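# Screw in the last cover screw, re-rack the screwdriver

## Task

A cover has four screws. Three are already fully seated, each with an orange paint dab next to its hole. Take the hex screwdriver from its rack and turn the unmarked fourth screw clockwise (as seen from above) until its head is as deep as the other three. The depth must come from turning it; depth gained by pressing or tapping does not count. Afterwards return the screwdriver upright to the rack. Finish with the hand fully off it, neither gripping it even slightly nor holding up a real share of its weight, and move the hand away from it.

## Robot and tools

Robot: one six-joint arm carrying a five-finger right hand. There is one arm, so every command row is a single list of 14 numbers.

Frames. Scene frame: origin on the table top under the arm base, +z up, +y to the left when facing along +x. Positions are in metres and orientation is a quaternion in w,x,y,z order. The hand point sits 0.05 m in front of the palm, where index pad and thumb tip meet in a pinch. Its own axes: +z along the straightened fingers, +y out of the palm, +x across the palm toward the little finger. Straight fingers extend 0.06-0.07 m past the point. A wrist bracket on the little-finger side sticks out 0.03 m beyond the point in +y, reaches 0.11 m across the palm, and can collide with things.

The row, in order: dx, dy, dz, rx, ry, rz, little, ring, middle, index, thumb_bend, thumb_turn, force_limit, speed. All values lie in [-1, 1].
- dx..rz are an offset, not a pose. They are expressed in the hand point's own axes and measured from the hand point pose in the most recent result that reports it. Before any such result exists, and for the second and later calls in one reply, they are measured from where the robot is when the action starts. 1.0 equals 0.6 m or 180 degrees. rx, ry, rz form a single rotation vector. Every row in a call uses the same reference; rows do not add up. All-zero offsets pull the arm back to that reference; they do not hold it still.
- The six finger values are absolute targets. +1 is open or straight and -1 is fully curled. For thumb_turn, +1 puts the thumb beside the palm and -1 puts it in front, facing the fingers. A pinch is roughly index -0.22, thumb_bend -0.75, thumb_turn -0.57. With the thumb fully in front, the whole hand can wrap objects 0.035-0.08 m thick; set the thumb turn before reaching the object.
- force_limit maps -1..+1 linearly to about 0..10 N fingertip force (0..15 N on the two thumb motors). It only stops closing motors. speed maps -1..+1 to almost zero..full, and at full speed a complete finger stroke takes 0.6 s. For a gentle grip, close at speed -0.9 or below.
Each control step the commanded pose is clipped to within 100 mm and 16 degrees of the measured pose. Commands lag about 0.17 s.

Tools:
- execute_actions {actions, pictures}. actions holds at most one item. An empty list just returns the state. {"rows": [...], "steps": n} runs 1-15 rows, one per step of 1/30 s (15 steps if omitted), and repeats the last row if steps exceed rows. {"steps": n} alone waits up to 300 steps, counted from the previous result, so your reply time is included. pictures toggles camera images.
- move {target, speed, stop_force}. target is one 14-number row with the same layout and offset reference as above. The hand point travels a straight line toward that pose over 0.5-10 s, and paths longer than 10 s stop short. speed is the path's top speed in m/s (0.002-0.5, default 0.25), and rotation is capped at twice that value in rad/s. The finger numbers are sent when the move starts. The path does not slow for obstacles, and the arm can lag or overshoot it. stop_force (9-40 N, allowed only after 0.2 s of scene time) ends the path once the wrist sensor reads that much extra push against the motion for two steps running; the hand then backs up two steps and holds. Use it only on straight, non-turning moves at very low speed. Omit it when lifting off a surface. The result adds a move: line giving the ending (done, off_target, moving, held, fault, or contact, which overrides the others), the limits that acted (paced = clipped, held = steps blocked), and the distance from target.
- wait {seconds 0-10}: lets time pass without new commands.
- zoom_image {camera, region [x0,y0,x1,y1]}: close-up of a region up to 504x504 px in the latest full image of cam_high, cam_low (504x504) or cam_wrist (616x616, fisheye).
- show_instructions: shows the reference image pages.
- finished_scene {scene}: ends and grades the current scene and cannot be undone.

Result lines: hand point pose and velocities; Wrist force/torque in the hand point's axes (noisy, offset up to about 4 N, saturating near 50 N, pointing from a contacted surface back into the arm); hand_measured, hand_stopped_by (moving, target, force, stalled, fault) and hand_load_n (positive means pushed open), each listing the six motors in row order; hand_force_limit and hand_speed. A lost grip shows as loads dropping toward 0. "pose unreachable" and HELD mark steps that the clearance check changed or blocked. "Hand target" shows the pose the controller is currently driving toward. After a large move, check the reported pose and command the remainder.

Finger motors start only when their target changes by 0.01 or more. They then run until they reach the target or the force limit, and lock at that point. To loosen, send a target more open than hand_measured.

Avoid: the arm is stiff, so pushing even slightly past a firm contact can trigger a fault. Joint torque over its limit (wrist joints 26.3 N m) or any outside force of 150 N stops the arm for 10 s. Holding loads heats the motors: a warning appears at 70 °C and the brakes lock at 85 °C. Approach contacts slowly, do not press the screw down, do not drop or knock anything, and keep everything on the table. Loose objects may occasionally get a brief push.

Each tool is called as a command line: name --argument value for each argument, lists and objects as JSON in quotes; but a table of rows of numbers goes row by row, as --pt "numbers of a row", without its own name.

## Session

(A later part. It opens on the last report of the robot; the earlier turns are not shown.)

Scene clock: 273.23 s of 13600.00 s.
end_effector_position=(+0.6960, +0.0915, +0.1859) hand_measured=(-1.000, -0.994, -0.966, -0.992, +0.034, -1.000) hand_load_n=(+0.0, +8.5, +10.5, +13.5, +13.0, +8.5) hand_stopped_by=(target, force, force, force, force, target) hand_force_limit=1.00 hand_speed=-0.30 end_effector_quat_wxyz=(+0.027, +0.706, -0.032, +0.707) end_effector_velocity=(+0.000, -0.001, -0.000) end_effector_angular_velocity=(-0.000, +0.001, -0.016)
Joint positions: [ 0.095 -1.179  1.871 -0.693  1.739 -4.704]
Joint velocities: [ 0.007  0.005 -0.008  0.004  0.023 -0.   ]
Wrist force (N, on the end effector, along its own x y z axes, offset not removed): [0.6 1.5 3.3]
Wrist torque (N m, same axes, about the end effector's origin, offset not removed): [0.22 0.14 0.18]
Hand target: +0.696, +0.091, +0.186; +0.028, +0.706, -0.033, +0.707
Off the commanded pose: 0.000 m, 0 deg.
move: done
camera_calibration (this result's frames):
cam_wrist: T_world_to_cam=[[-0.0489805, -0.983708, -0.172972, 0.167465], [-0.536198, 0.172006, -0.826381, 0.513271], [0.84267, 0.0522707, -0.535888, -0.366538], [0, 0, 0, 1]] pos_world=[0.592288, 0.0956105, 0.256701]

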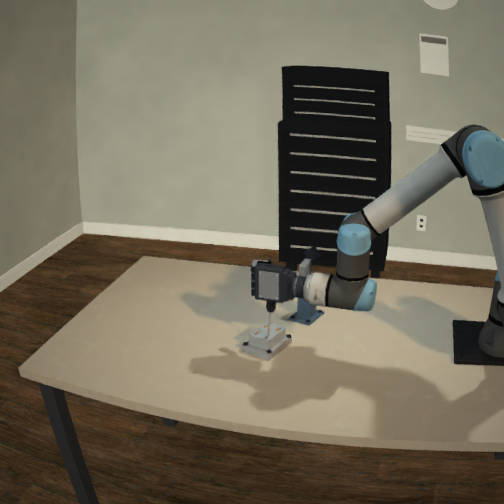

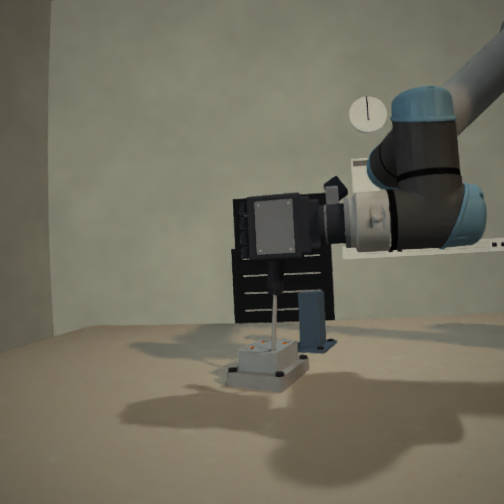

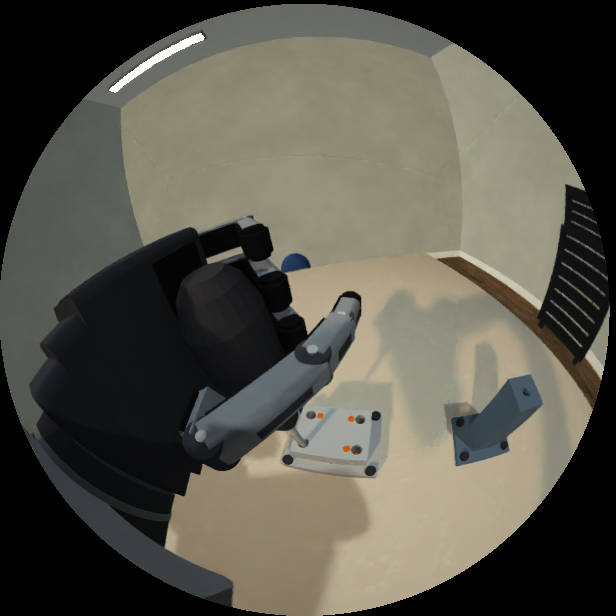

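execute_actions --actions '[{"rows":[[-0.0005,0,0.0005,0,0,0,-0.72,-0.72,-0.72,-0.72,0.35,-1,1,0.5]],"steps":7}]' --pictures false

move --target '[0,-0.0364,0.0188,0.153,0,0,-0.72,-0.72,-0.72,-0.72,0.35,-1,1,0.5]'

move --target '[0,-0.0364,0.0188,0.153,0,0,-0.72,-0.72,-0.72,-0.72,0.35,-1,1,0.5]'

execute_actions --actions '[{"rows":[[0,0,0,0,0,0,-1,-1,-1,-1,0.35,-1,1,-0.3]],"steps":11}]' --pictures false

execute_actions --actions '[{"rows":[[0,0,0,0,0,0,-1,-1,-1,-1,-1,-1,1,-0.3]],"steps":15}]' --pictures false

move --target '[0,0.0236,-0.0335,-0.153,0,0,-1,-1,-1,-1,-1,-1,1,-0.3]'

move --target '[0,0.0236,-0.0335,-0.153,0,0,-1,-1,-1,-1,-1,-1,1,-0.3]'

execute_actions --actions '[{"rows":[[0,0,0.0005,0,0,0,-0.72,-0.72,-0.72,-0.72,0.35,-1,1,0.5]],"steps":7}]' --pictures false

move --target '[0,-0.0364,0.0188,0.153,0,0,-0.72,-0.72,-0.72,-0.72,0.35,-1,1,0.5]'

move --target '[0,-0.0364,0.0188,0.153,0,0,-0.72,-0.72,-0.72,-0.72,0.35,-1,1,0.5]'

execute_actions --actions '[{"rows":[[0,0,0,0,0,0,-1,-1,-1,-1,0.35,-1,1,-0.3]],"steps":11}]' --pictures false

execute_actions --actions '[{"rows":[[0,0,0,0,0,0,-1,-1,-1,-1,-1,-1,1,-0.3]],"steps":15}]' --pictures false

move --target '[0,0.0236,-0.0335,-0.153,0,0,-1,-1,-1,-1,-1,-1,1,-0.3]'

move --target '[0,0.0236,-0.0335,-0.153,0,0,-1,-1,-1,-1,-1,-1,1,-0.3]'

Scene clock: 277.47 s of 13600.00 s.
end_effector_position=(+0.6963, +0.0917, +0.1858) hand_measured=(-0.722, -0.722, -0.720, -0.722, +0.232, -1.000) hand_load_n=(+0.0, +0.0, +0.0, +0.0, +0.0, +0.0) hand_stopped_by=(moving, moving, moving, moving, moving, target) hand_force_limit=1.00 hand_speed=0.50 end_effector_quat_wxyz=(+0.028, +0.706, -0.032, +0.707) end_effector_velocity=(+0.001, -0.001, +0.001) end_effector_angular_velocity=(+0.000, -0.005, +0.003)
Joint positions: [ 0.095 -1.178  1.87  -0.693  1.74  -4.704]
Joint velocities: [-0.003  0.     0.    -0.005 -0.006  0.   ]
Wrist force (N, on the end effector, along its own x y z axes, offset not removed): [-0.1 2.0 2.1]
Wrist torque (N m, same axes, about the end effector's origin, offset not removed): [0.30 -0.01 0.05]
Hand target: +0.696, +0.091, +0.186; +0.027, +0.706, -0.032, +0.707
Off the commanded pose: 0.000 m, 0 deg.
Steps of this call (steps 1 to 90: nothing new was sent; then 1.00 s passed at rest; steps 91 to 97: all 7 steps of this action). Readings (end_effector_position | what the end effector reports):
91: (+0.6960, +0.0914, +0.1859) | hand_measured=(-1.000, -0.994, -0.966, -0.992, +0.034, -1.000) hand_load_n=(+0.0, +8.5, +10.5, +13.5, +13.5, +8.5) hand_stopped_by=(moving, moving, moving, moving, moving, target) hand_force_limit=1.00 hand_speed=0.50
92: (+0.6961, +0.0915, +0.1859) | hand_measured=(-1.000, -0.994, -0.966, -0.992, +0.034, -1.000) hand_load_n=(+0.0, +8.5, +10.5, +13.5, +13.5, +8.5) hand_stopped_by=(moving, moving, moving, moving, moving, target) hand_force_limit=1.00 hand_speed=0.50
94: (+0.6962, +0.0916, +0.1858) | hand_measured=(-0.926, -0.920, -0.900, -0.918, +0.078, -1.000) hand_load_n=(+0.0, +0.0, -11.5, +0.0, +8.0, +6.0) hand_stopped_by=(moving, moving, moving, moving, moving, target) hand_force_limit=1.00 hand_speed=0.50
97: the state above

Scene clock: 279.27 s of 13600.00 s.
end_effector_position=(+0.7092, +0.1122, +0.1858) hand_measured=(-0.720, -0.720, -0.720, -0.720, +0.350, -1.000) hand_load_n=(+0.0, +0.0, +0.0, +0.0, +0.0, +0.0) hand_stopped_by=(target, target, target, target, target, target) hand_force_limit=1.00 hand_speed=0.50 end_effector_quat_wxyz=(-0.141, +0.692, +0.136, +0.694) end_effector_velocity=(+0.001, +0.001, -0.000) end_effector_angular_velocity=(+0.000, +0.001, +0.019)
Joint positions: [-0.128 -1.224  1.941 -0.724  1.038 -4.703]
Joint velocities: [-0.007  0.002 -0.003  0.002 -0.026  0.001]
Wrist force (N, on the end effector, along its own x y z axes, offset not removed): [0.6 1.5 1.1]
Wrist torque (N m, same axes, about the end effector's origin, offset not removed): [0.18 -0.10 0.12]
Hand target: +0.709, +0.112, +0.186; -0.141, +0.692, +0.137, +0.694
Off the commanded pose: 0.000 m, 0 deg.
move: done
camera_calibration (this result's frames):
cam_wrist: T_world_to_cam=[[0.409903, -0.895892, -0.171338, -0.147142], [-0.552638, -0.0944884, -0.828048, 0.558566], [0.725652, 0.434107, -0.533835, -0.338996], [0, 0, 0, 1]] pos_world=[0.614992, 0.0681148, 0.25634]

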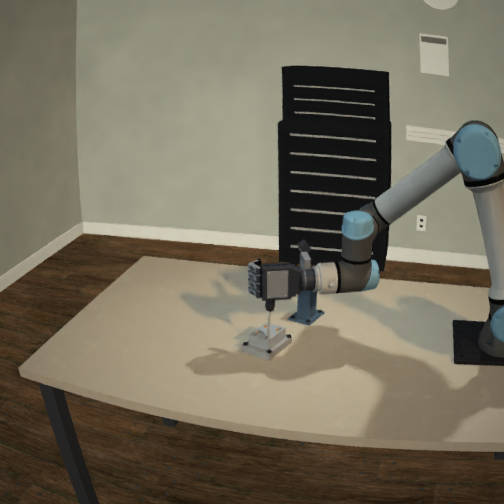

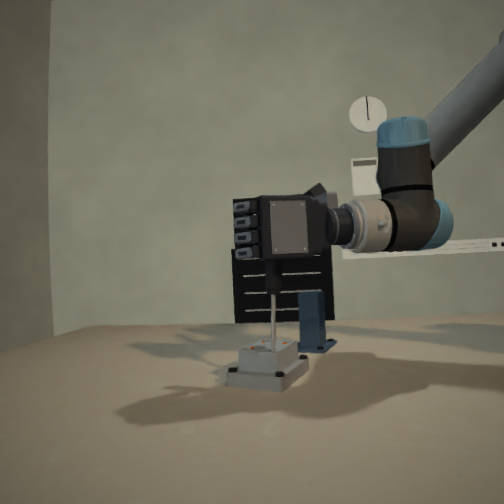

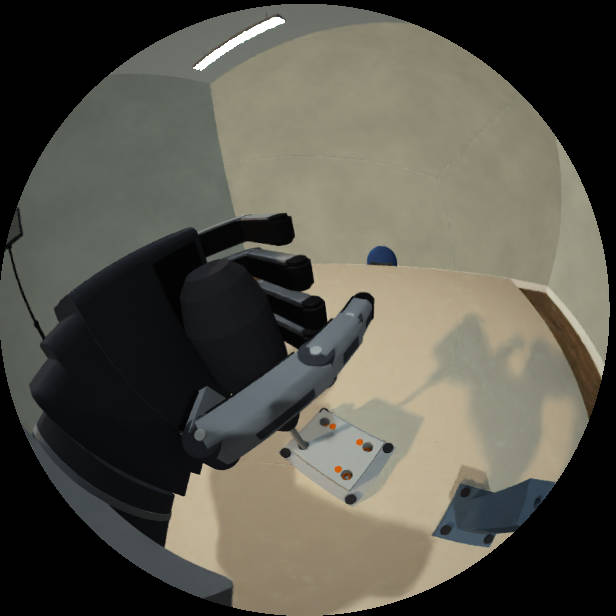

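Scene clock: 280.80 s of 13600.00 s.
end_effector_position=(+0.7110, +0.1365, +0.1858) hand_measured=(-0.720, -0.720, -0.720, -0.720, +0.350, -1.000) hand_load_n=(+0.0, +0.0, +0.0, +0.0, +0.0, +0.0) hand_stopped_by=(target, target, target, target, target, target) hand_force_limit=1.00 hand_speed=0.50 end_effector_quat_wxyz=(-0.301, +0.640, +0.297, +0.642) end_effector_velocity=(+0.000, +0.001, -0.000) end_effector_angular_velocity=(+0.000, +0.002, +0.015)
Joint positions: [-0.291 -1.139  1.813 -0.693  0.397 -4.692]
Joint velocities: [-0.003  0.005 -0.009  0.006 -0.018 -0.   ]
Wrist force (N, on the end effector, along its own x y z axes, offset not removed): [0.4 0.7 1.3]
Wrist torque (N m, same axes, about the end effector's origin, offset not removed): [0.09 -0.12 0.03]
Hand target: +0.711, +0.137, +0.186; -0.301, +0.639, +0.298, +0.642
Off the commanded pose: 0.000 m, 0 deg.
move: done
camera_calibration (this result's frames):
cam_wrist: T_world_to_cam=[[0.776896, -0.606458, -0.169234, -0.426965], [-0.444829, -0.338451, -0.829203, 0.518771], [0.4456, 0.719485, -0.532712, -0.190886], [0, 0, 0, 1]] pos_world=[0.647531, 0.0539817, 0.256222]

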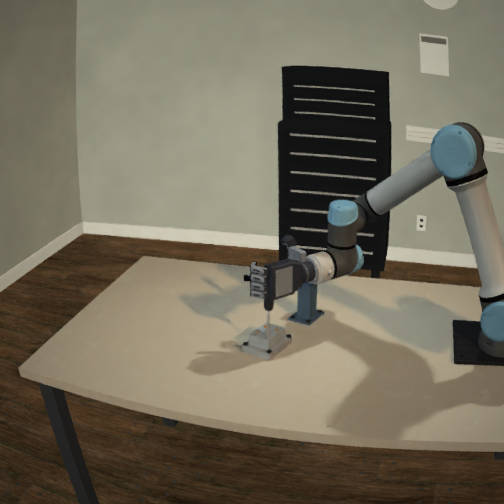

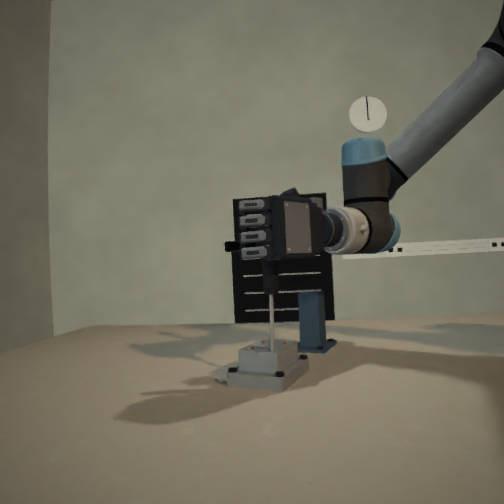

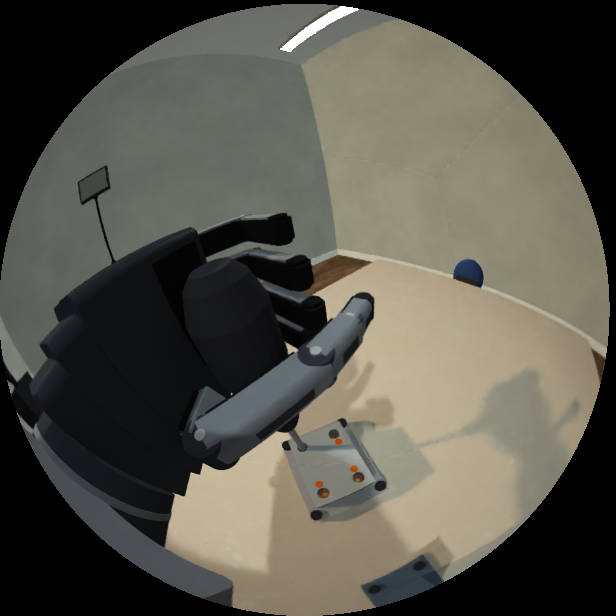

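Scene clock: 281.17 s of 13600.00 s.
end_effector_position=(+0.7111, +0.1364, +0.1859) hand_measured=(-1.000, -0.992, -0.968, -0.994, +0.350, -1.000) hand_load_n=(+0.0, +11.0, +10.5, +11.0, +1.5, +1.0) hand_stopped_by=(moving, force, force, force, target, target) hand_force_limit=1.00 hand_speed=-0.30 end_effector_quat_wxyz=(-0.301, +0.640, +0.297, +0.642) end_effector_velocity=(-0.000, +0.000, +0.000) end_effector_angular_velocity=(-0.000, -0.000, +0.000)
Joint positions: [-0.291 -1.139  1.813 -0.693  0.397 -4.692]
Joint velocities: [ 0.    -0.     0.001 -0.     0.     0.   ]
Wrist force (N, on the end effector, along its own x y z axes, offset not removed): [0.0 -0.2 0.6]
Wrist torque (N m, same axes, about the end effector's origin, offset not removed): [-0.07 0.11 0.04]
Hand target: +0.711, +0.136, +0.186; -0.301, +0.640, +0.297, +0.642
Off the commanded pose: 0.000 m, 0 deg.
Steps of this call (steps 1 to 11: all 11 steps of this action). Readings (end_effector_position | what the end effector reports):
1: (+0.7110, +0.1365, +0.1858) | hand_measured=(-0.720, -0.720, -0.720, -0.720, +0.350, -1.000) hand_load_n=(+0.0, +0.0, +0.0, +0.0, +0.0, +0.0) hand_stopped_by=(moving, moving, moving, moving, target, target) hand_force_limit=1.00 hand_speed=-0.30
2: (+0.7110, +0.1365, +0.1858) | hand_measured=(-0.720, -0.720, -0.720, -0.720, +0.350, -1.000) hand_load_n=(+0.0, +0.0, +0.0, +0.0, +0.0, +0.0) hand_stopped_by=(moving, moving, moving, moving, target, target) hand_force_limit=1.00 hand_speed=-0.30
4: (+0.7110, +0.1365, +0.1858) | hand_measured=(-0.756, -0.756, -0.756, -0.756, +0.350, -1.000) hand_load_n=(+0.0, +0.0, +0.0, +0.0, +0.0, +0.0) hand_stopped_by=(moving, moving, moving, moving, target, target) hand_force_limit=1.00 hand_speed=-0.30
8: (+0.7111, +0.1364, +0.1859) | hand_measured=(-0.910, -0.910, -0.910, -0.910, +0.350, -1.000) hand_load_n=(+0.0, +0.0, +0.0, +0.0, +0.0, +0.0) hand_stopped_by=(moving, moving, moving, moving, target, target) hand_force_limit=1.00 hand_speed=-0.30
11: the state above

Scene clock: 281.67 s of 13600.00 s.
end_effector_position=(+0.7111, +0.1364, +0.1859) hand_measured=(-1.000, -0.992, -0.966, -0.994, +0.072, -1.000) hand_load_n=(+0.0, +10.0, +9.5, +10.0, +12.5, +5.0) hand_stopped_by=(target, force, force, force, moving, target) hand_force_limit=1.00 hand_speed=-0.30 end_effector_quat_wxyz=(-0.301, +0.640, +0.297, +0.642) end_effector_velocity=(+0.000, -0.000, +0.000) end_effector_angular_velocity=(-0.000, -0.001, -0.000)
Joint positions: [-0.291 -1.139  1.813 -0.693  0.397 -4.692]
Joint velocities: [-0.001 -0.001  0.    -0.001 -0.001 -0.   ]
Wrist force (N, on the end effector, along its own x y z axes, offset not removed): [0.1 3.4 0.2]
Wrist torque (N m, same axes, about the end effector's origin, offset not removed): [0.39 -0.19 -0.25]
Hand target: +0.711, +0.136, +0.186; -0.301, +0.640, +0.297, +0.642
Off the commanded pose: 0.000 m, 0 deg.
Steps of this call (steps 1 to 15: all 15 steps of this action). Readings (end_effector_position | what the end effector reports):
1: (+0.7111, +0.1364, +0.1859) | hand_measured=(-1.000, -0.992, -0.968, -0.994, +0.350, -1.000) hand_load_n=(+0.0, +10.5, +10.5, +11.0, +1.5, +1.0) hand_stopped_by=(moving, force, force, force, moving, target) hand_force_limit=1.00 hand_speed=-0.30
2: (+0.7111, +0.1364, +0.1859) | hand_measured=(-1.000, -0.992, -0.966, -0.994, +0.352, -1.000) hand_load_n=(+0.0, +10.5, +10.0, +10.5, +1.5, +1.0) hand_stopped_by=(moving, force, force, force, moving, target) hand_force_limit=1.00 hand_speed=-0.30
4: (+0.7111, +0.1364, +0.1859) | hand_measured=(-1.000, -0.992, -0.966, -0.994, +0.330, -1.000) hand_load_n=(+0.0, +10.5, +10.0, +10.5, +2.5, +1.5) hand_stopped_by=(target, force, force, force, moving, target) hand_force_limit=1.00 hand_speed=-0.30
8: (+0.7111, +0.1364, +0.1859) | hand_measured=(-1.000, -0.992, -0.966, -0.994, +0.236, -1.000) hand_load_n=(+0.0, +10.5, +10.0, +10.5, +5.5, +2.5) hand_stopped_by=(target, force, force, force, moving, target) hand_force_limit=1.00 hand_speed=-0.30
15: the state above

Scene clock: 283.47 s of 13600.00 s.
end_effector_position=(+0.7090, +0.1121, +0.1858) hand_measured=(-1.000, -0.992, -0.966, -0.992, +0.034, -1.000) hand_load_n=(+0.0, +7.5, +10.0, +11.0, +15.5, +8.0) hand_stopped_by=(target, force, force, force, force, target) hand_force_limit=1.00 hand_speed=-0.30 end_effector_quat_wxyz=(-0.141, +0.692, +0.136, +0.694) end_effector_velocity=(+0.001, -0.001, +0.000) end_effector_angular_velocity=(-0.000, -0.001, -0.016)
Joint positions: [-0.128 -1.224  1.942 -0.724  1.038 -4.703]
Joint velocities: [ 0.008  0.002 -0.003 -0.     0.024 -0.   ]
Wrist force (N, on the end effector, along its own x y z axes, offset not removed): [7.0 3.4 1.9]
Wrist torque (N m, same axes, about the end effector's origin, offset not removed): [1.66 -0.48 0.04]
Hand target: +0.709, +0.112, +0.186; -0.140, +0.693, +0.136, +0.695
Off the commanded pose: 0.000 m, 0 deg.
move: done
camera_calibration (this result's frames):
cam_wrist: T_world_to_cam=[[0.409969, -0.895805, -0.171637, -0.147182], [-0.552705, -0.0942976, -0.828025, 0.558459], [0.725564, 0.434329, -0.533775, -0.338818], [0, 0, 0, 1]] pos_world=[0.614838, 0.0679734, 0.256304]

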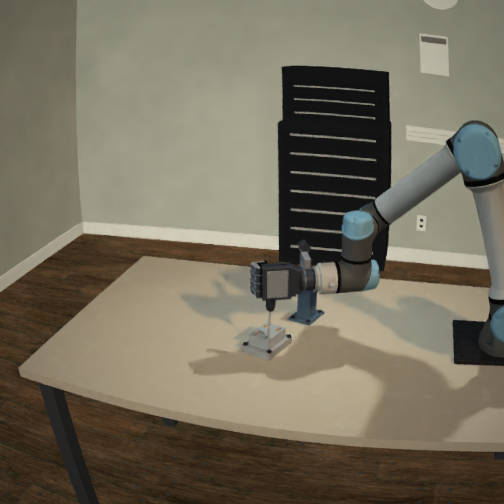

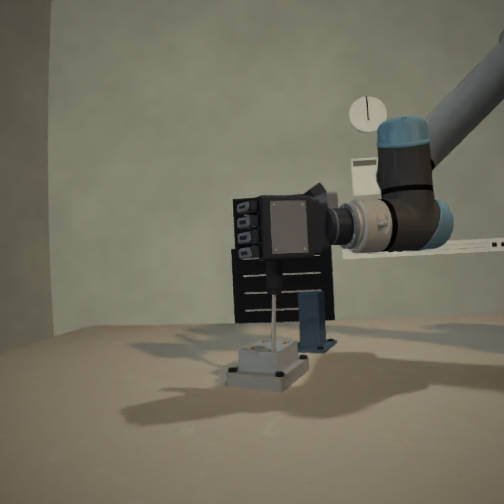

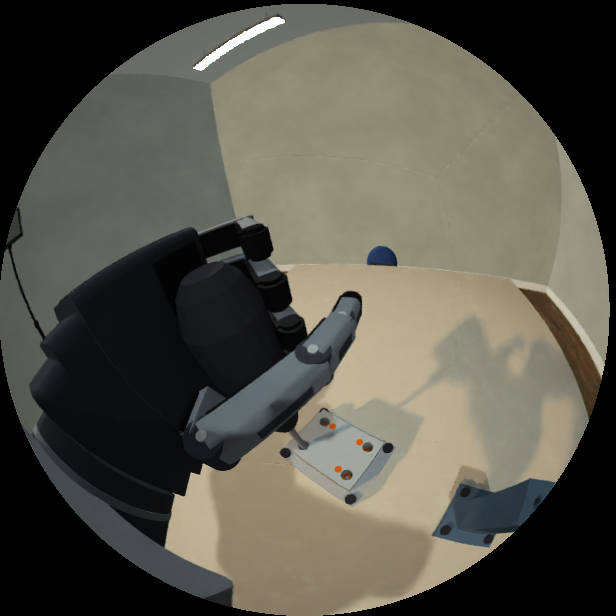

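Scene clock: 285.00 s of 13600.00 s.
end_effector_position=(+0.6960, +0.0915, +0.1856) hand_measured=(-1.000, -0.992, -0.966, -0.992, +0.036, -1.000) hand_load_n=(+0.0, +4.0, +7.5, +10.0, +16.5, +13.0) hand_stopped_by=(target, force, force, force, force, target) hand_force_limit=1.00 hand_speed=-0.30 end_effector_quat_wxyz=(+0.027, +0.706, -0.032, +0.707) end_effector_velocity=(+0.000, -0.001, +0.000) end_effector_angular_velocity=(-0.000, -0.000, -0.018)
Joint positions: [ 0.095 -1.179  1.871 -0.694  1.739 -4.704]
Joint velocities: [ 0.007  0.005 -0.009  0.004  0.025 -0.   ]
Wrist force (N, on the end effector, along its own x y z axes, offset not removed): [9.3 0.7 0.4]
Wrist torque (N m, same axes, about the end effector's origin, offset not removed): [1.44 -0.60 0.41]
Hand target: +0.696, +0.091, +0.186; +0.028, +0.706, -0.033, +0.707
Off the commanded pose: 0.000 m, 0 deg.
move: done
camera_calibration (this result's frames):
cam_wrist: T_world_to_cam=[[-0.0488439, -0.983671, -0.173224, 0.167321], [-0.536046, 0.172155, -0.826449, 0.512966], [0.842775, 0.0524891, -0.535701, -0.366781], [0, 0, 0, 1]] pos_world=[0.59226, 0.0955316, 0.256439]

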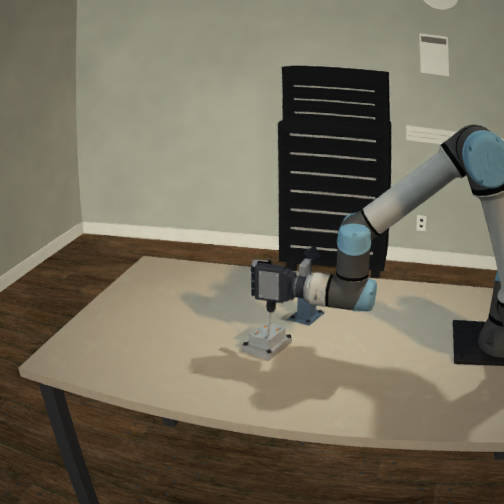

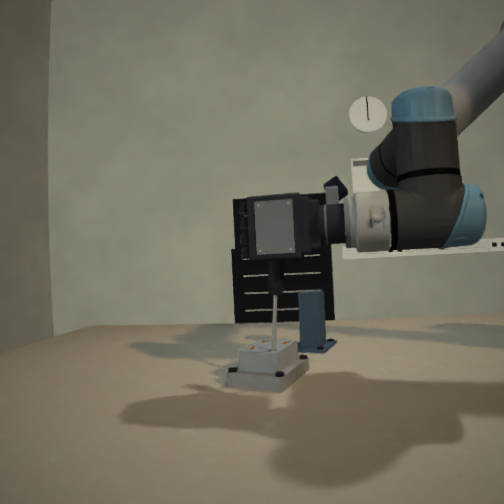

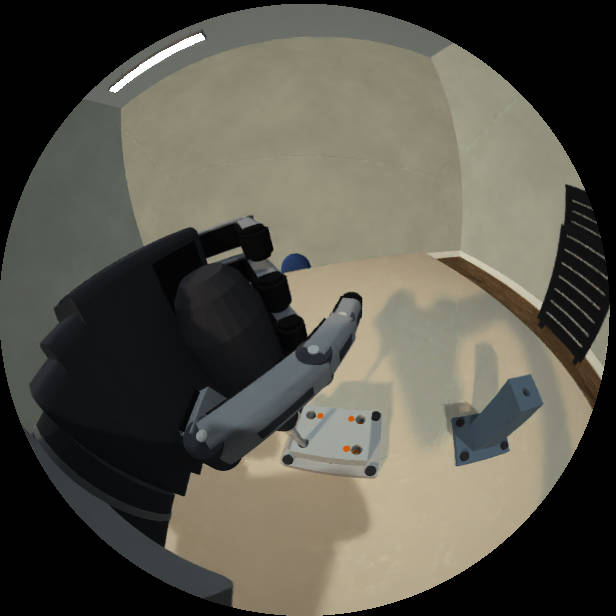

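Scene clock: 285.23 s of 13600.00 s.
end_effector_position=(+0.6962, +0.0916, +0.1856) hand_measured=(-0.722, -0.722, -0.720, -0.722, +0.236, -1.000) hand_load_n=(+0.0, +0.0, +0.0, +0.0, +6.5, +7.0) hand_stopped_by=(moving, moving, moving, moving, moving, target) hand_force_limit=1.00 hand_speed=0.50 end_effector_quat_wxyz=(+0.027, +0.706, -0.032, +0.707) end_effector_velocity=(+0.001, +0.001, -0.001) end_effector_angular_velocity=(-0.000, +0.000, +0.004)
Joint positions: [ 0.095 -1.179  1.871 -0.694  1.74  -4.704]
Joint velocities: [-0.001  0.002 -0.    -0.001 -0.005  0.   ]
Wrist force (N, on the end effector, along its own x y z axes, offset not removed): [4.7 1.8 2.0]
Wrist torque (N m, same axes, about the end effector's origin, offset not removed): [0.64 -0.33 0.33]
Hand target: +0.696, +0.091, +0.186; +0.027, +0.706, -0.032, +0.707
Off the commanded pose: 0.000 m, 0 deg.
Steps of this call (steps 1 to 7: all 7 steps of this action). Readings (end_effector_position | what the end effector reports):
1: (+0.6960, +0.0914, +0.1856) | hand_measured=(-1.000, -0.992, -0.966, -0.992, +0.036, -1.000) hand_load_n=(+0.0, +4.0, +7.5, +10.0, +16.5, +13.0) hand_stopped_by=(moving, moving, moving, moving, moving, target) hand_force_limit=1.00 hand_speed=0.50
2: (+0.6961, +0.0914, +0.1856) | hand_measured=(-1.000, -0.992, -0.966, -0.992, +0.036, -1.000) hand_load_n=(+0.0, +4.0, +7.5, +10.0, +16.5, +13.0) hand_stopped_by=(moving, moving, moving, moving, moving, target) hand_force_limit=1.00 hand_speed=0.50
4: (+0.6961, +0.0915, +0.1857) | hand_measured=(-0.926, -0.918, -0.892, -0.920, +0.082, -1.000) hand_load_n=(+0.0, +0.0, -2.5, +0.0, +14.5, +11.5) hand_stopped_by=(moving, moving, moving, moving, moving, target) hand_force_limit=1.00 hand_speed=0.50
7: the state above

Scene clock: 287.03 s of 13600.00 s.
end_effector_position=(+0.7091, +0.1122, +0.1857) hand_measured=(-0.720, -0.720, -0.720, -0.720, +0.352, -1.000) hand_load_n=(+0.0, +0.0, +0.0, +0.0, +0.0, +0.0) hand_stopped_by=(target, target, target, target, target, target) hand_force_limit=1.00 hand_speed=0.50 end_effector_quat_wxyz=(-0.141, +0.692, +0.136, +0.694) end_effector_velocity=(+0.001, +0.001, -0.001) end_effector_angular_velocity=(+0.001, +0.002, +0.017)
Joint positions: [-0.128 -1.224  1.942 -0.724  1.038 -4.703]
Joint velocities: [-0.007  0.002 -0.003  0.002 -0.024  0.001]
Wrist force (N, on the end effector, along its own x y z axes, offset not removed): [0.7 -2.5 0.5]
Wrist torque (N m, same axes, about the end effector's origin, offset not removed): [0.01 -0.10 0.07]
Hand target: +0.709, +0.112, +0.186; -0.141, +0.692, +0.137, +0.694
Off the commanded pose: 0.000 m, 0 deg.
move: done
camera_calibration (this result's frames):
cam_wrist: T_world_to_cam=[[0.410082, -0.895766, -0.171571, -0.147226], [-0.552666, -0.0944121, -0.828038, 0.558462], [0.72553, 0.434384, -0.533776, -0.33892], [0, 0, 0, 1]] pos_world=[0.614914, 0.068067, 0.256261]

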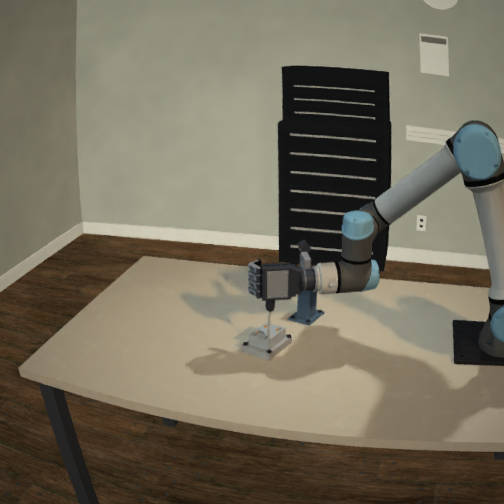

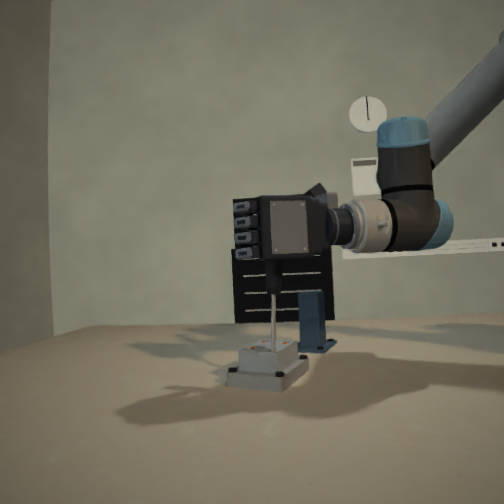

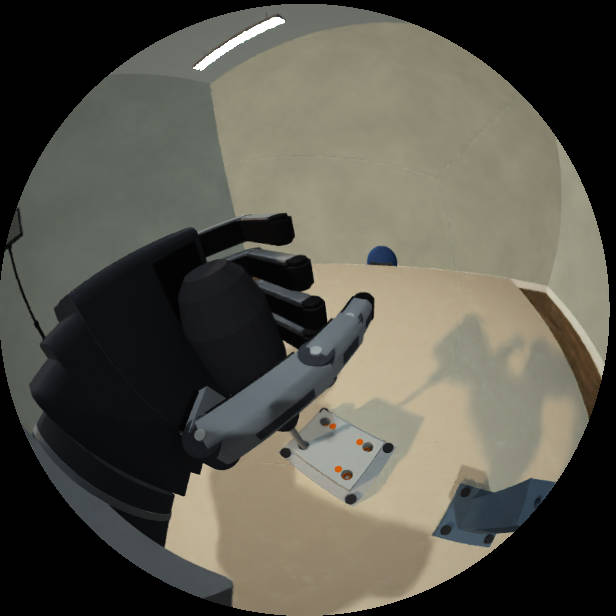

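Scene clock: 288.57 s of 13600.00 s.
end_effector_position=(+0.7109, +0.1365, +0.1858) hand_measured=(-0.720, -0.720, -0.720, -0.720, +0.352, -1.000) hand_load_n=(+0.0, +0.0, +0.0, +0.0, +0.0, +0.0) hand_stopped_by=(target, target, target, target, target, target) hand_force_limit=1.00 hand_speed=0.50 end_effector_quat_wxyz=(-0.301, +0.639, +0.297, +0.642) end_effector_velocity=(+0.000, +0.001, +0.000) end_effector_angular_velocity=(-0.000, +0.001, +0.016)
Joint positions: [-0.291 -1.139  1.813 -0.694  0.396 -4.691]
Joint velocities: [-0.003  0.006 -0.01   0.005 -0.019 -0.   ]
Wrist force (N, on the end effector, along its own x y z axes, offset not removed): [-0.1 -3.2 -0.3]
Wrist torque (N m, same axes, about the end effector's origin, offset not removed): [0.05 0.07 -0.01]
Hand target: +0.711, +0.137, +0.186; -0.301, +0.639, +0.298, +0.642
Off the commanded pose: 0.000 m, 0 deg.
move: done
camera_calibration (this result's frames):
cam_wrist: T_world_to_cam=[[0.777015, -0.606261, -0.169397, -0.426991], [-0.444795, -0.338366, -0.829256, 0.518639], [0.445427, 0.719691, -0.532577, -0.190801], [0, 0, 0, 1]] pos_world=[0.647454, 0.0539398, 0.256137]

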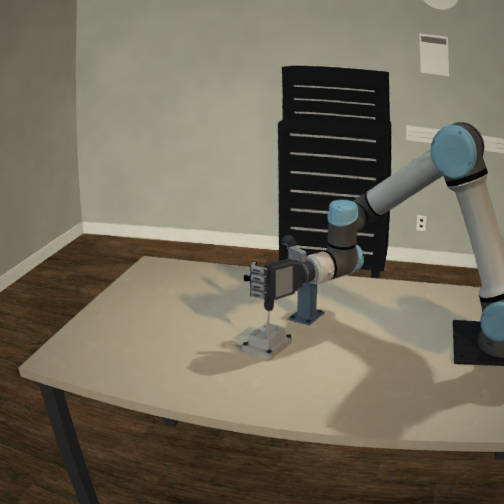

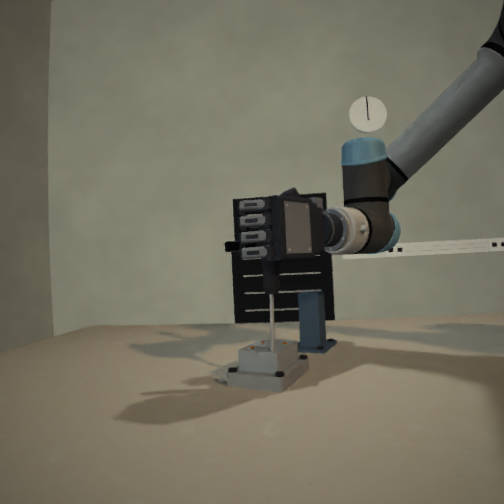

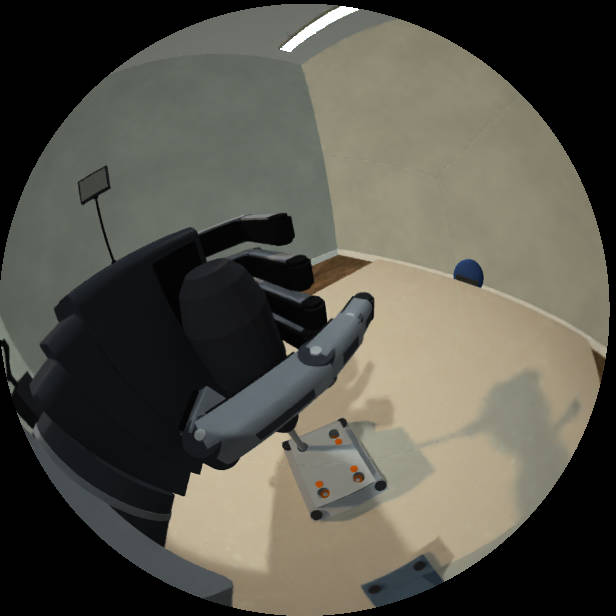

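Scene clock: 288.93 s of 13600.00 s.
end_effector_position=(+0.7110, +0.1364, +0.1858) hand_measured=(-1.000, -0.992, -0.966, -0.994, +0.352, -1.000) hand_load_n=(+0.0, +11.0, +10.5, +11.0, +1.0, +0.5) hand_stopped_by=(moving, force, force, force, target, target) hand_force_limit=1.00 hand_speed=-0.30 end_effector_quat_wxyz=(-0.301, +0.639, +0.297, +0.642) end_effector_velocity=(+0.001, -0.001, +0.001) end_effector_angular_velocity=(-0.000, -0.001, -0.003)
Joint positions: [-0.291 -1.139  1.813 -0.693  0.396 -4.691]
Joint velocities: [-0.    -0.001 -0.001  0.     0.003 -0.   ]
Wrist force (N, on the end effector, along its own x y z axes, offset not removed): [0.1 -1.6 1.4]
Wrist torque (N m, same axes, about the end effector's origin, offset not removed): [0.16 0.04 0.10]
Hand target: +0.711, +0.136, +0.186; -0.301, +0.639, +0.297, +0.642
Off the commanded pose: 0.000 m, 0 deg.
Steps of this call (steps 1 to 11: all 11 steps of this action). Readings (end_effector_position | what the end effector reports):
1: (+0.7109, +0.1365, +0.1858) | hand_measured=(-0.720, -0.720, -0.720, -0.720, +0.352, -1.000) hand_load_n=(+0.0, +0.0, +0.0, +0.0, +0.0, +0.0) hand_stopped_by=(moving, moving, moving, moving, target, target) hand_force_limit=1.00 hand_speed=-0.30
2: (+0.7109, +0.1365, +0.1858) | hand_measured=(-0.720, -0.720, -0.720, -0.720, +0.352, -1.000) hand_load_n=(+0.0, +0.0, +0.0, +0.0, +0.0, +0.0) hand_stopped_by=(moving, moving, moving, moving, target, target) hand_force_limit=1.00 hand_speed=-0.30
4: (+0.7109, +0.1365, +0.1858) | hand_measured=(-0.756, -0.756, -0.756, -0.756, +0.352, -1.000) hand_load_n=(+0.0, +0.0, +0.0, +0.0, +0.0, +0.0) hand_stopped_by=(moving, moving, moving, moving, target, target) hand_force_limit=1.00 hand_speed=-0.30
8: (+0.7110, +0.1364, +0.1858) | hand_measured=(-0.910, -0.910, -0.910, -0.910, +0.352, -1.000) hand_load_n=(+0.0, +0.0, +0.0, +0.0, +0.0, +0.0) hand_stopped_by=(moving, moving, moving, moving, target, target) hand_force_limit=1.00 hand_speed=-0.30
11: the state above

Scene clock: 289.43 s of 13600.00 s.
end_effector_position=(+0.7110, +0.1364, +0.1858) hand_measured=(-1.000, -0.990, -0.966, -0.992, +0.072, -1.000) hand_load_n=(+0.0, +10.0, +9.5, +10.0, +11.5, +4.5) hand_stopped_by=(target, force, force, force, moving, target) hand_force_limit=1.00 hand_speed=-0.30 end_effector_quat_wxyz=(-0.301, +0.639, +0.297, +0.642) end_effector_velocity=(+0.000, -0.000, +0.000) end_effector_angular_velocity=(-0.000, -0.000, -0.000)
Joint positions: [-0.291 -1.139  1.813 -0.693  0.396 -4.691]
Joint velocities: [-0. -0.  0. -0.  0. -0.]
Wrist force (N, on the end effector, along its own x y z axes, offset not removed): [-1.4 1.0 1.5]
Wrist torque (N m, same axes, about the end effector's origin, offset not removed): [0.31 -0.04 -0.40]
Hand target: +0.711, +0.136, +0.186; -0.301, +0.639, +0.297, +0.642
Off the commanded pose: 0.000 m, 0 deg.
Steps of this call (steps 1 to 15: all 15 steps of this action). Readings (end_effector_position | what the end effector reports):
1: (+0.7110, +0.1364, +0.1858) | hand_measured=(-1.000, -0.990, -0.966, -0.994, +0.352, -1.000) hand_load_n=(+0.0, +10.5, +10.5, +11.0, +1.0, +0.5) hand_stopped_by=(moving, force, force, force, moving, target) hand_force_limit=1.00 hand_speed=-0.30
2: (+0.7110, +0.1364, +0.1858) | hand_measured=(-1.000, -0.990, -0.966, -0.992, +0.352, -1.000) hand_load_n=(+0.0, +10.5, +10.0, +10.5, +1.0, +0.5) hand_stopped_by=(moving, force, force, force, moving, target) hand_force_limit=1.00 hand_speed=-0.30
4: (+0.7110, +0.1364, +0.1858) | hand_measured=(-1.000, -0.990, -0.966, -0.992, +0.330, -1.000) hand_load_n=(+0.0, +10.5, +10.0, +10.5, +1.5, +1.0) hand_stopped_by=(target, force, force, force, moving, target) hand_force_limit=1.00 hand_speed=-0.30
8: (+0.7110, +0.1364, +0.1858) | hand_measured=(-1.000, -0.990, -0.966, -0.992, +0.236, -1.000) hand_load_n=(+0.0, +10.5, +10.0, +10.5, +4.5, +2.0) hand_stopped_by=(target, force, force, force, moving, target) hand_force_limit=1.00 hand_speed=-0.30
15: the state above

Scene clock: 291.27 s of 13600.00 s.
end_effector_position=(+0.7089, +0.1121, +0.1857) hand_measured=(-1.000, -0.990, -0.966, -0.992, +0.022, -1.000) hand_load_n=(+0.0, +9.0, +9.5, +12.0, +14.5, +6.5) hand_stopped_by=(target, force, force, force, force, target) hand_force_limit=1.00 hand_speed=-0.30 end_effector_quat_wxyz=(-0.141, +0.692, +0.136, +0.694) end_effector_velocity=(+0.001, -0.001, +0.000) end_effector_angular_velocity=(-0.000, -0.002, -0.018)
Joint positions: [-0.129 -1.224  1.942 -0.724  1.037 -4.702]
Joint velocities: [ 0.007  0.002 -0.003 -0.001  0.026 -0.   ]
Wrist force (N, on the end effector, along its own x y z axes, offset not removed): [11.4 2.5 -0.7]
Wrist torque (N m, same axes, about the end effector's origin, offset not removed): [0.44 -0.67 0.54]
Hand target: +0.709, +0.112, +0.186; -0.140, +0.693, +0.136, +0.695
Off the commanded pose: 0.000 m, 0 deg.
move: done
camera_calibration (this result's frames):
cam_wrist: T_world_to_cam=[[0.410157, -0.895679, -0.171844, -0.147275], [-0.552708, -0.0942358, -0.82803, 0.558348], [0.725455, 0.434601, -0.5337, -0.338754], [0, 0, 0, 1]] pos_world=[0.614761, 0.0679279, 0.256228]

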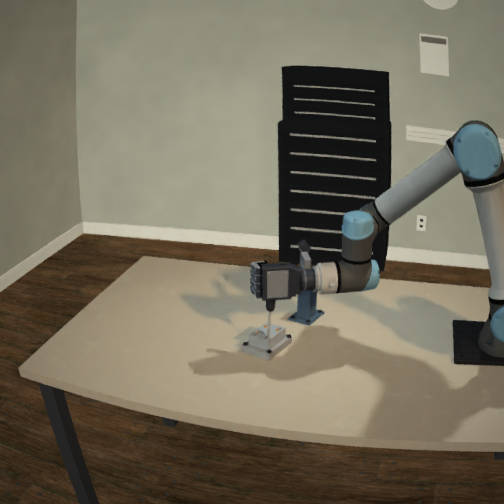

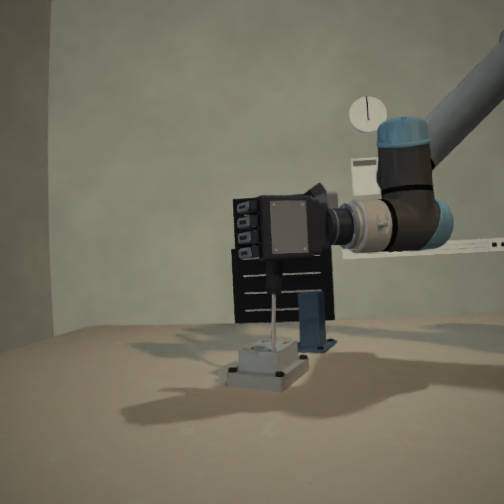

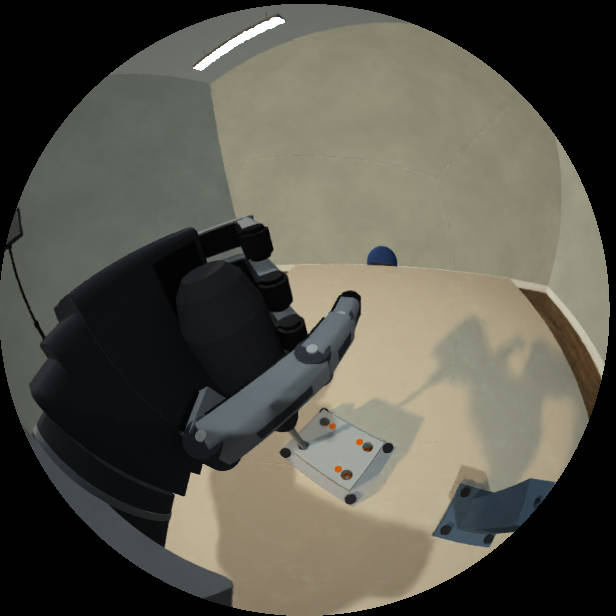

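Scene clock: 292.80 s of 13600.00 s.
end_effector_position=(+0.6959, +0.0915, +0.1856) hand_measured=(-1.000, -0.990, -0.964, -0.992, +0.022, -1.000) hand_load_n=(+0.0, +4.5, +9.0, +10.5, +17.0, +11.5) hand_stopped_by=(target, force, force, force, force, target) hand_force_limit=1.00 hand_speed=-0.30 end_effector_quat_wxyz=(+0.027, +0.706, -0.032, +0.707) end_effector_velocity=(+0.001, -0.001, +0.000) end_effector_angular_velocity=(-0.000, +0.001, -0.016)
Joint positions: [ 0.095 -1.179  1.872 -0.695  1.739 -4.704]
Joint velocities: [ 0.006  0.005 -0.009  0.005  0.023 -0.   ]
Wrist force (N, on the end effector, along its own x y z axes, offset not removed): [0.4 2.9 2.4]
Wrist torque (N m, same axes, about the end effector's origin, offset not removed): [1.86 0.15 -0.24]
Hand target: +0.696, +0.091, +0.186; +0.028, +0.706, -0.033, +0.707
Off the commanded pose: 0.000 m, 0 deg.
move: done
camera_calibration (this result's frames):
cam_wrist: T_world_to_cam=[[-0.0486397, -0.983644, -0.173435, 0.167182], [-0.536128, 0.172217, -0.826382, 0.512888], [0.842734, 0.0527883, -0.535736, -0.366746], [0, 0, 0, 1]] pos_world=[0.592175, 0.0954795, 0.256358]

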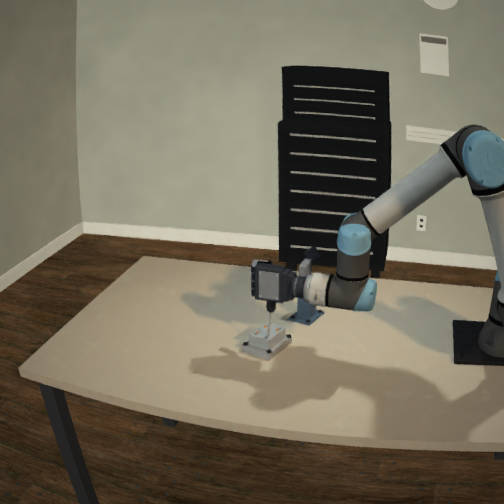

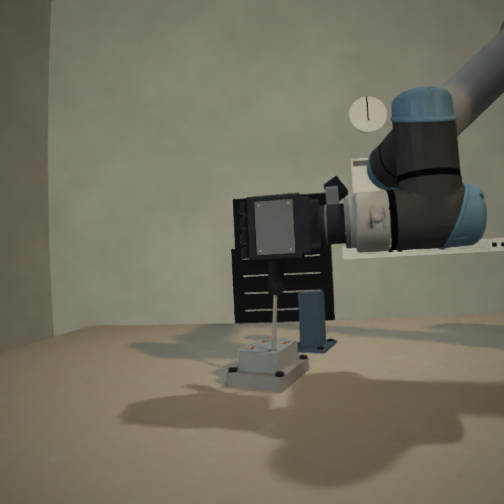

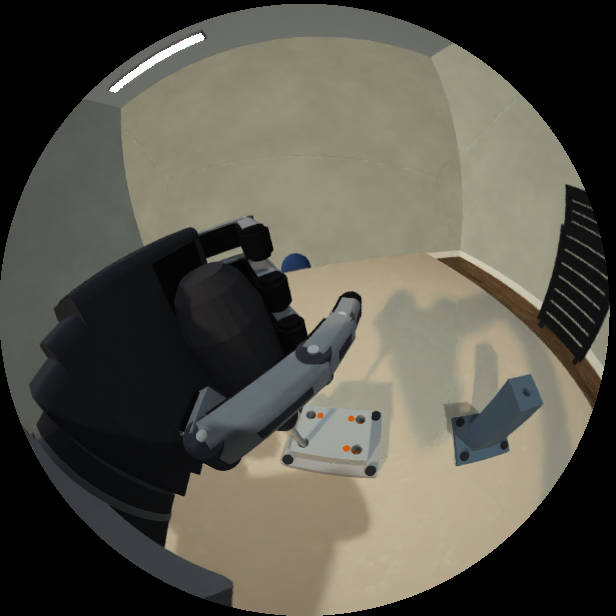

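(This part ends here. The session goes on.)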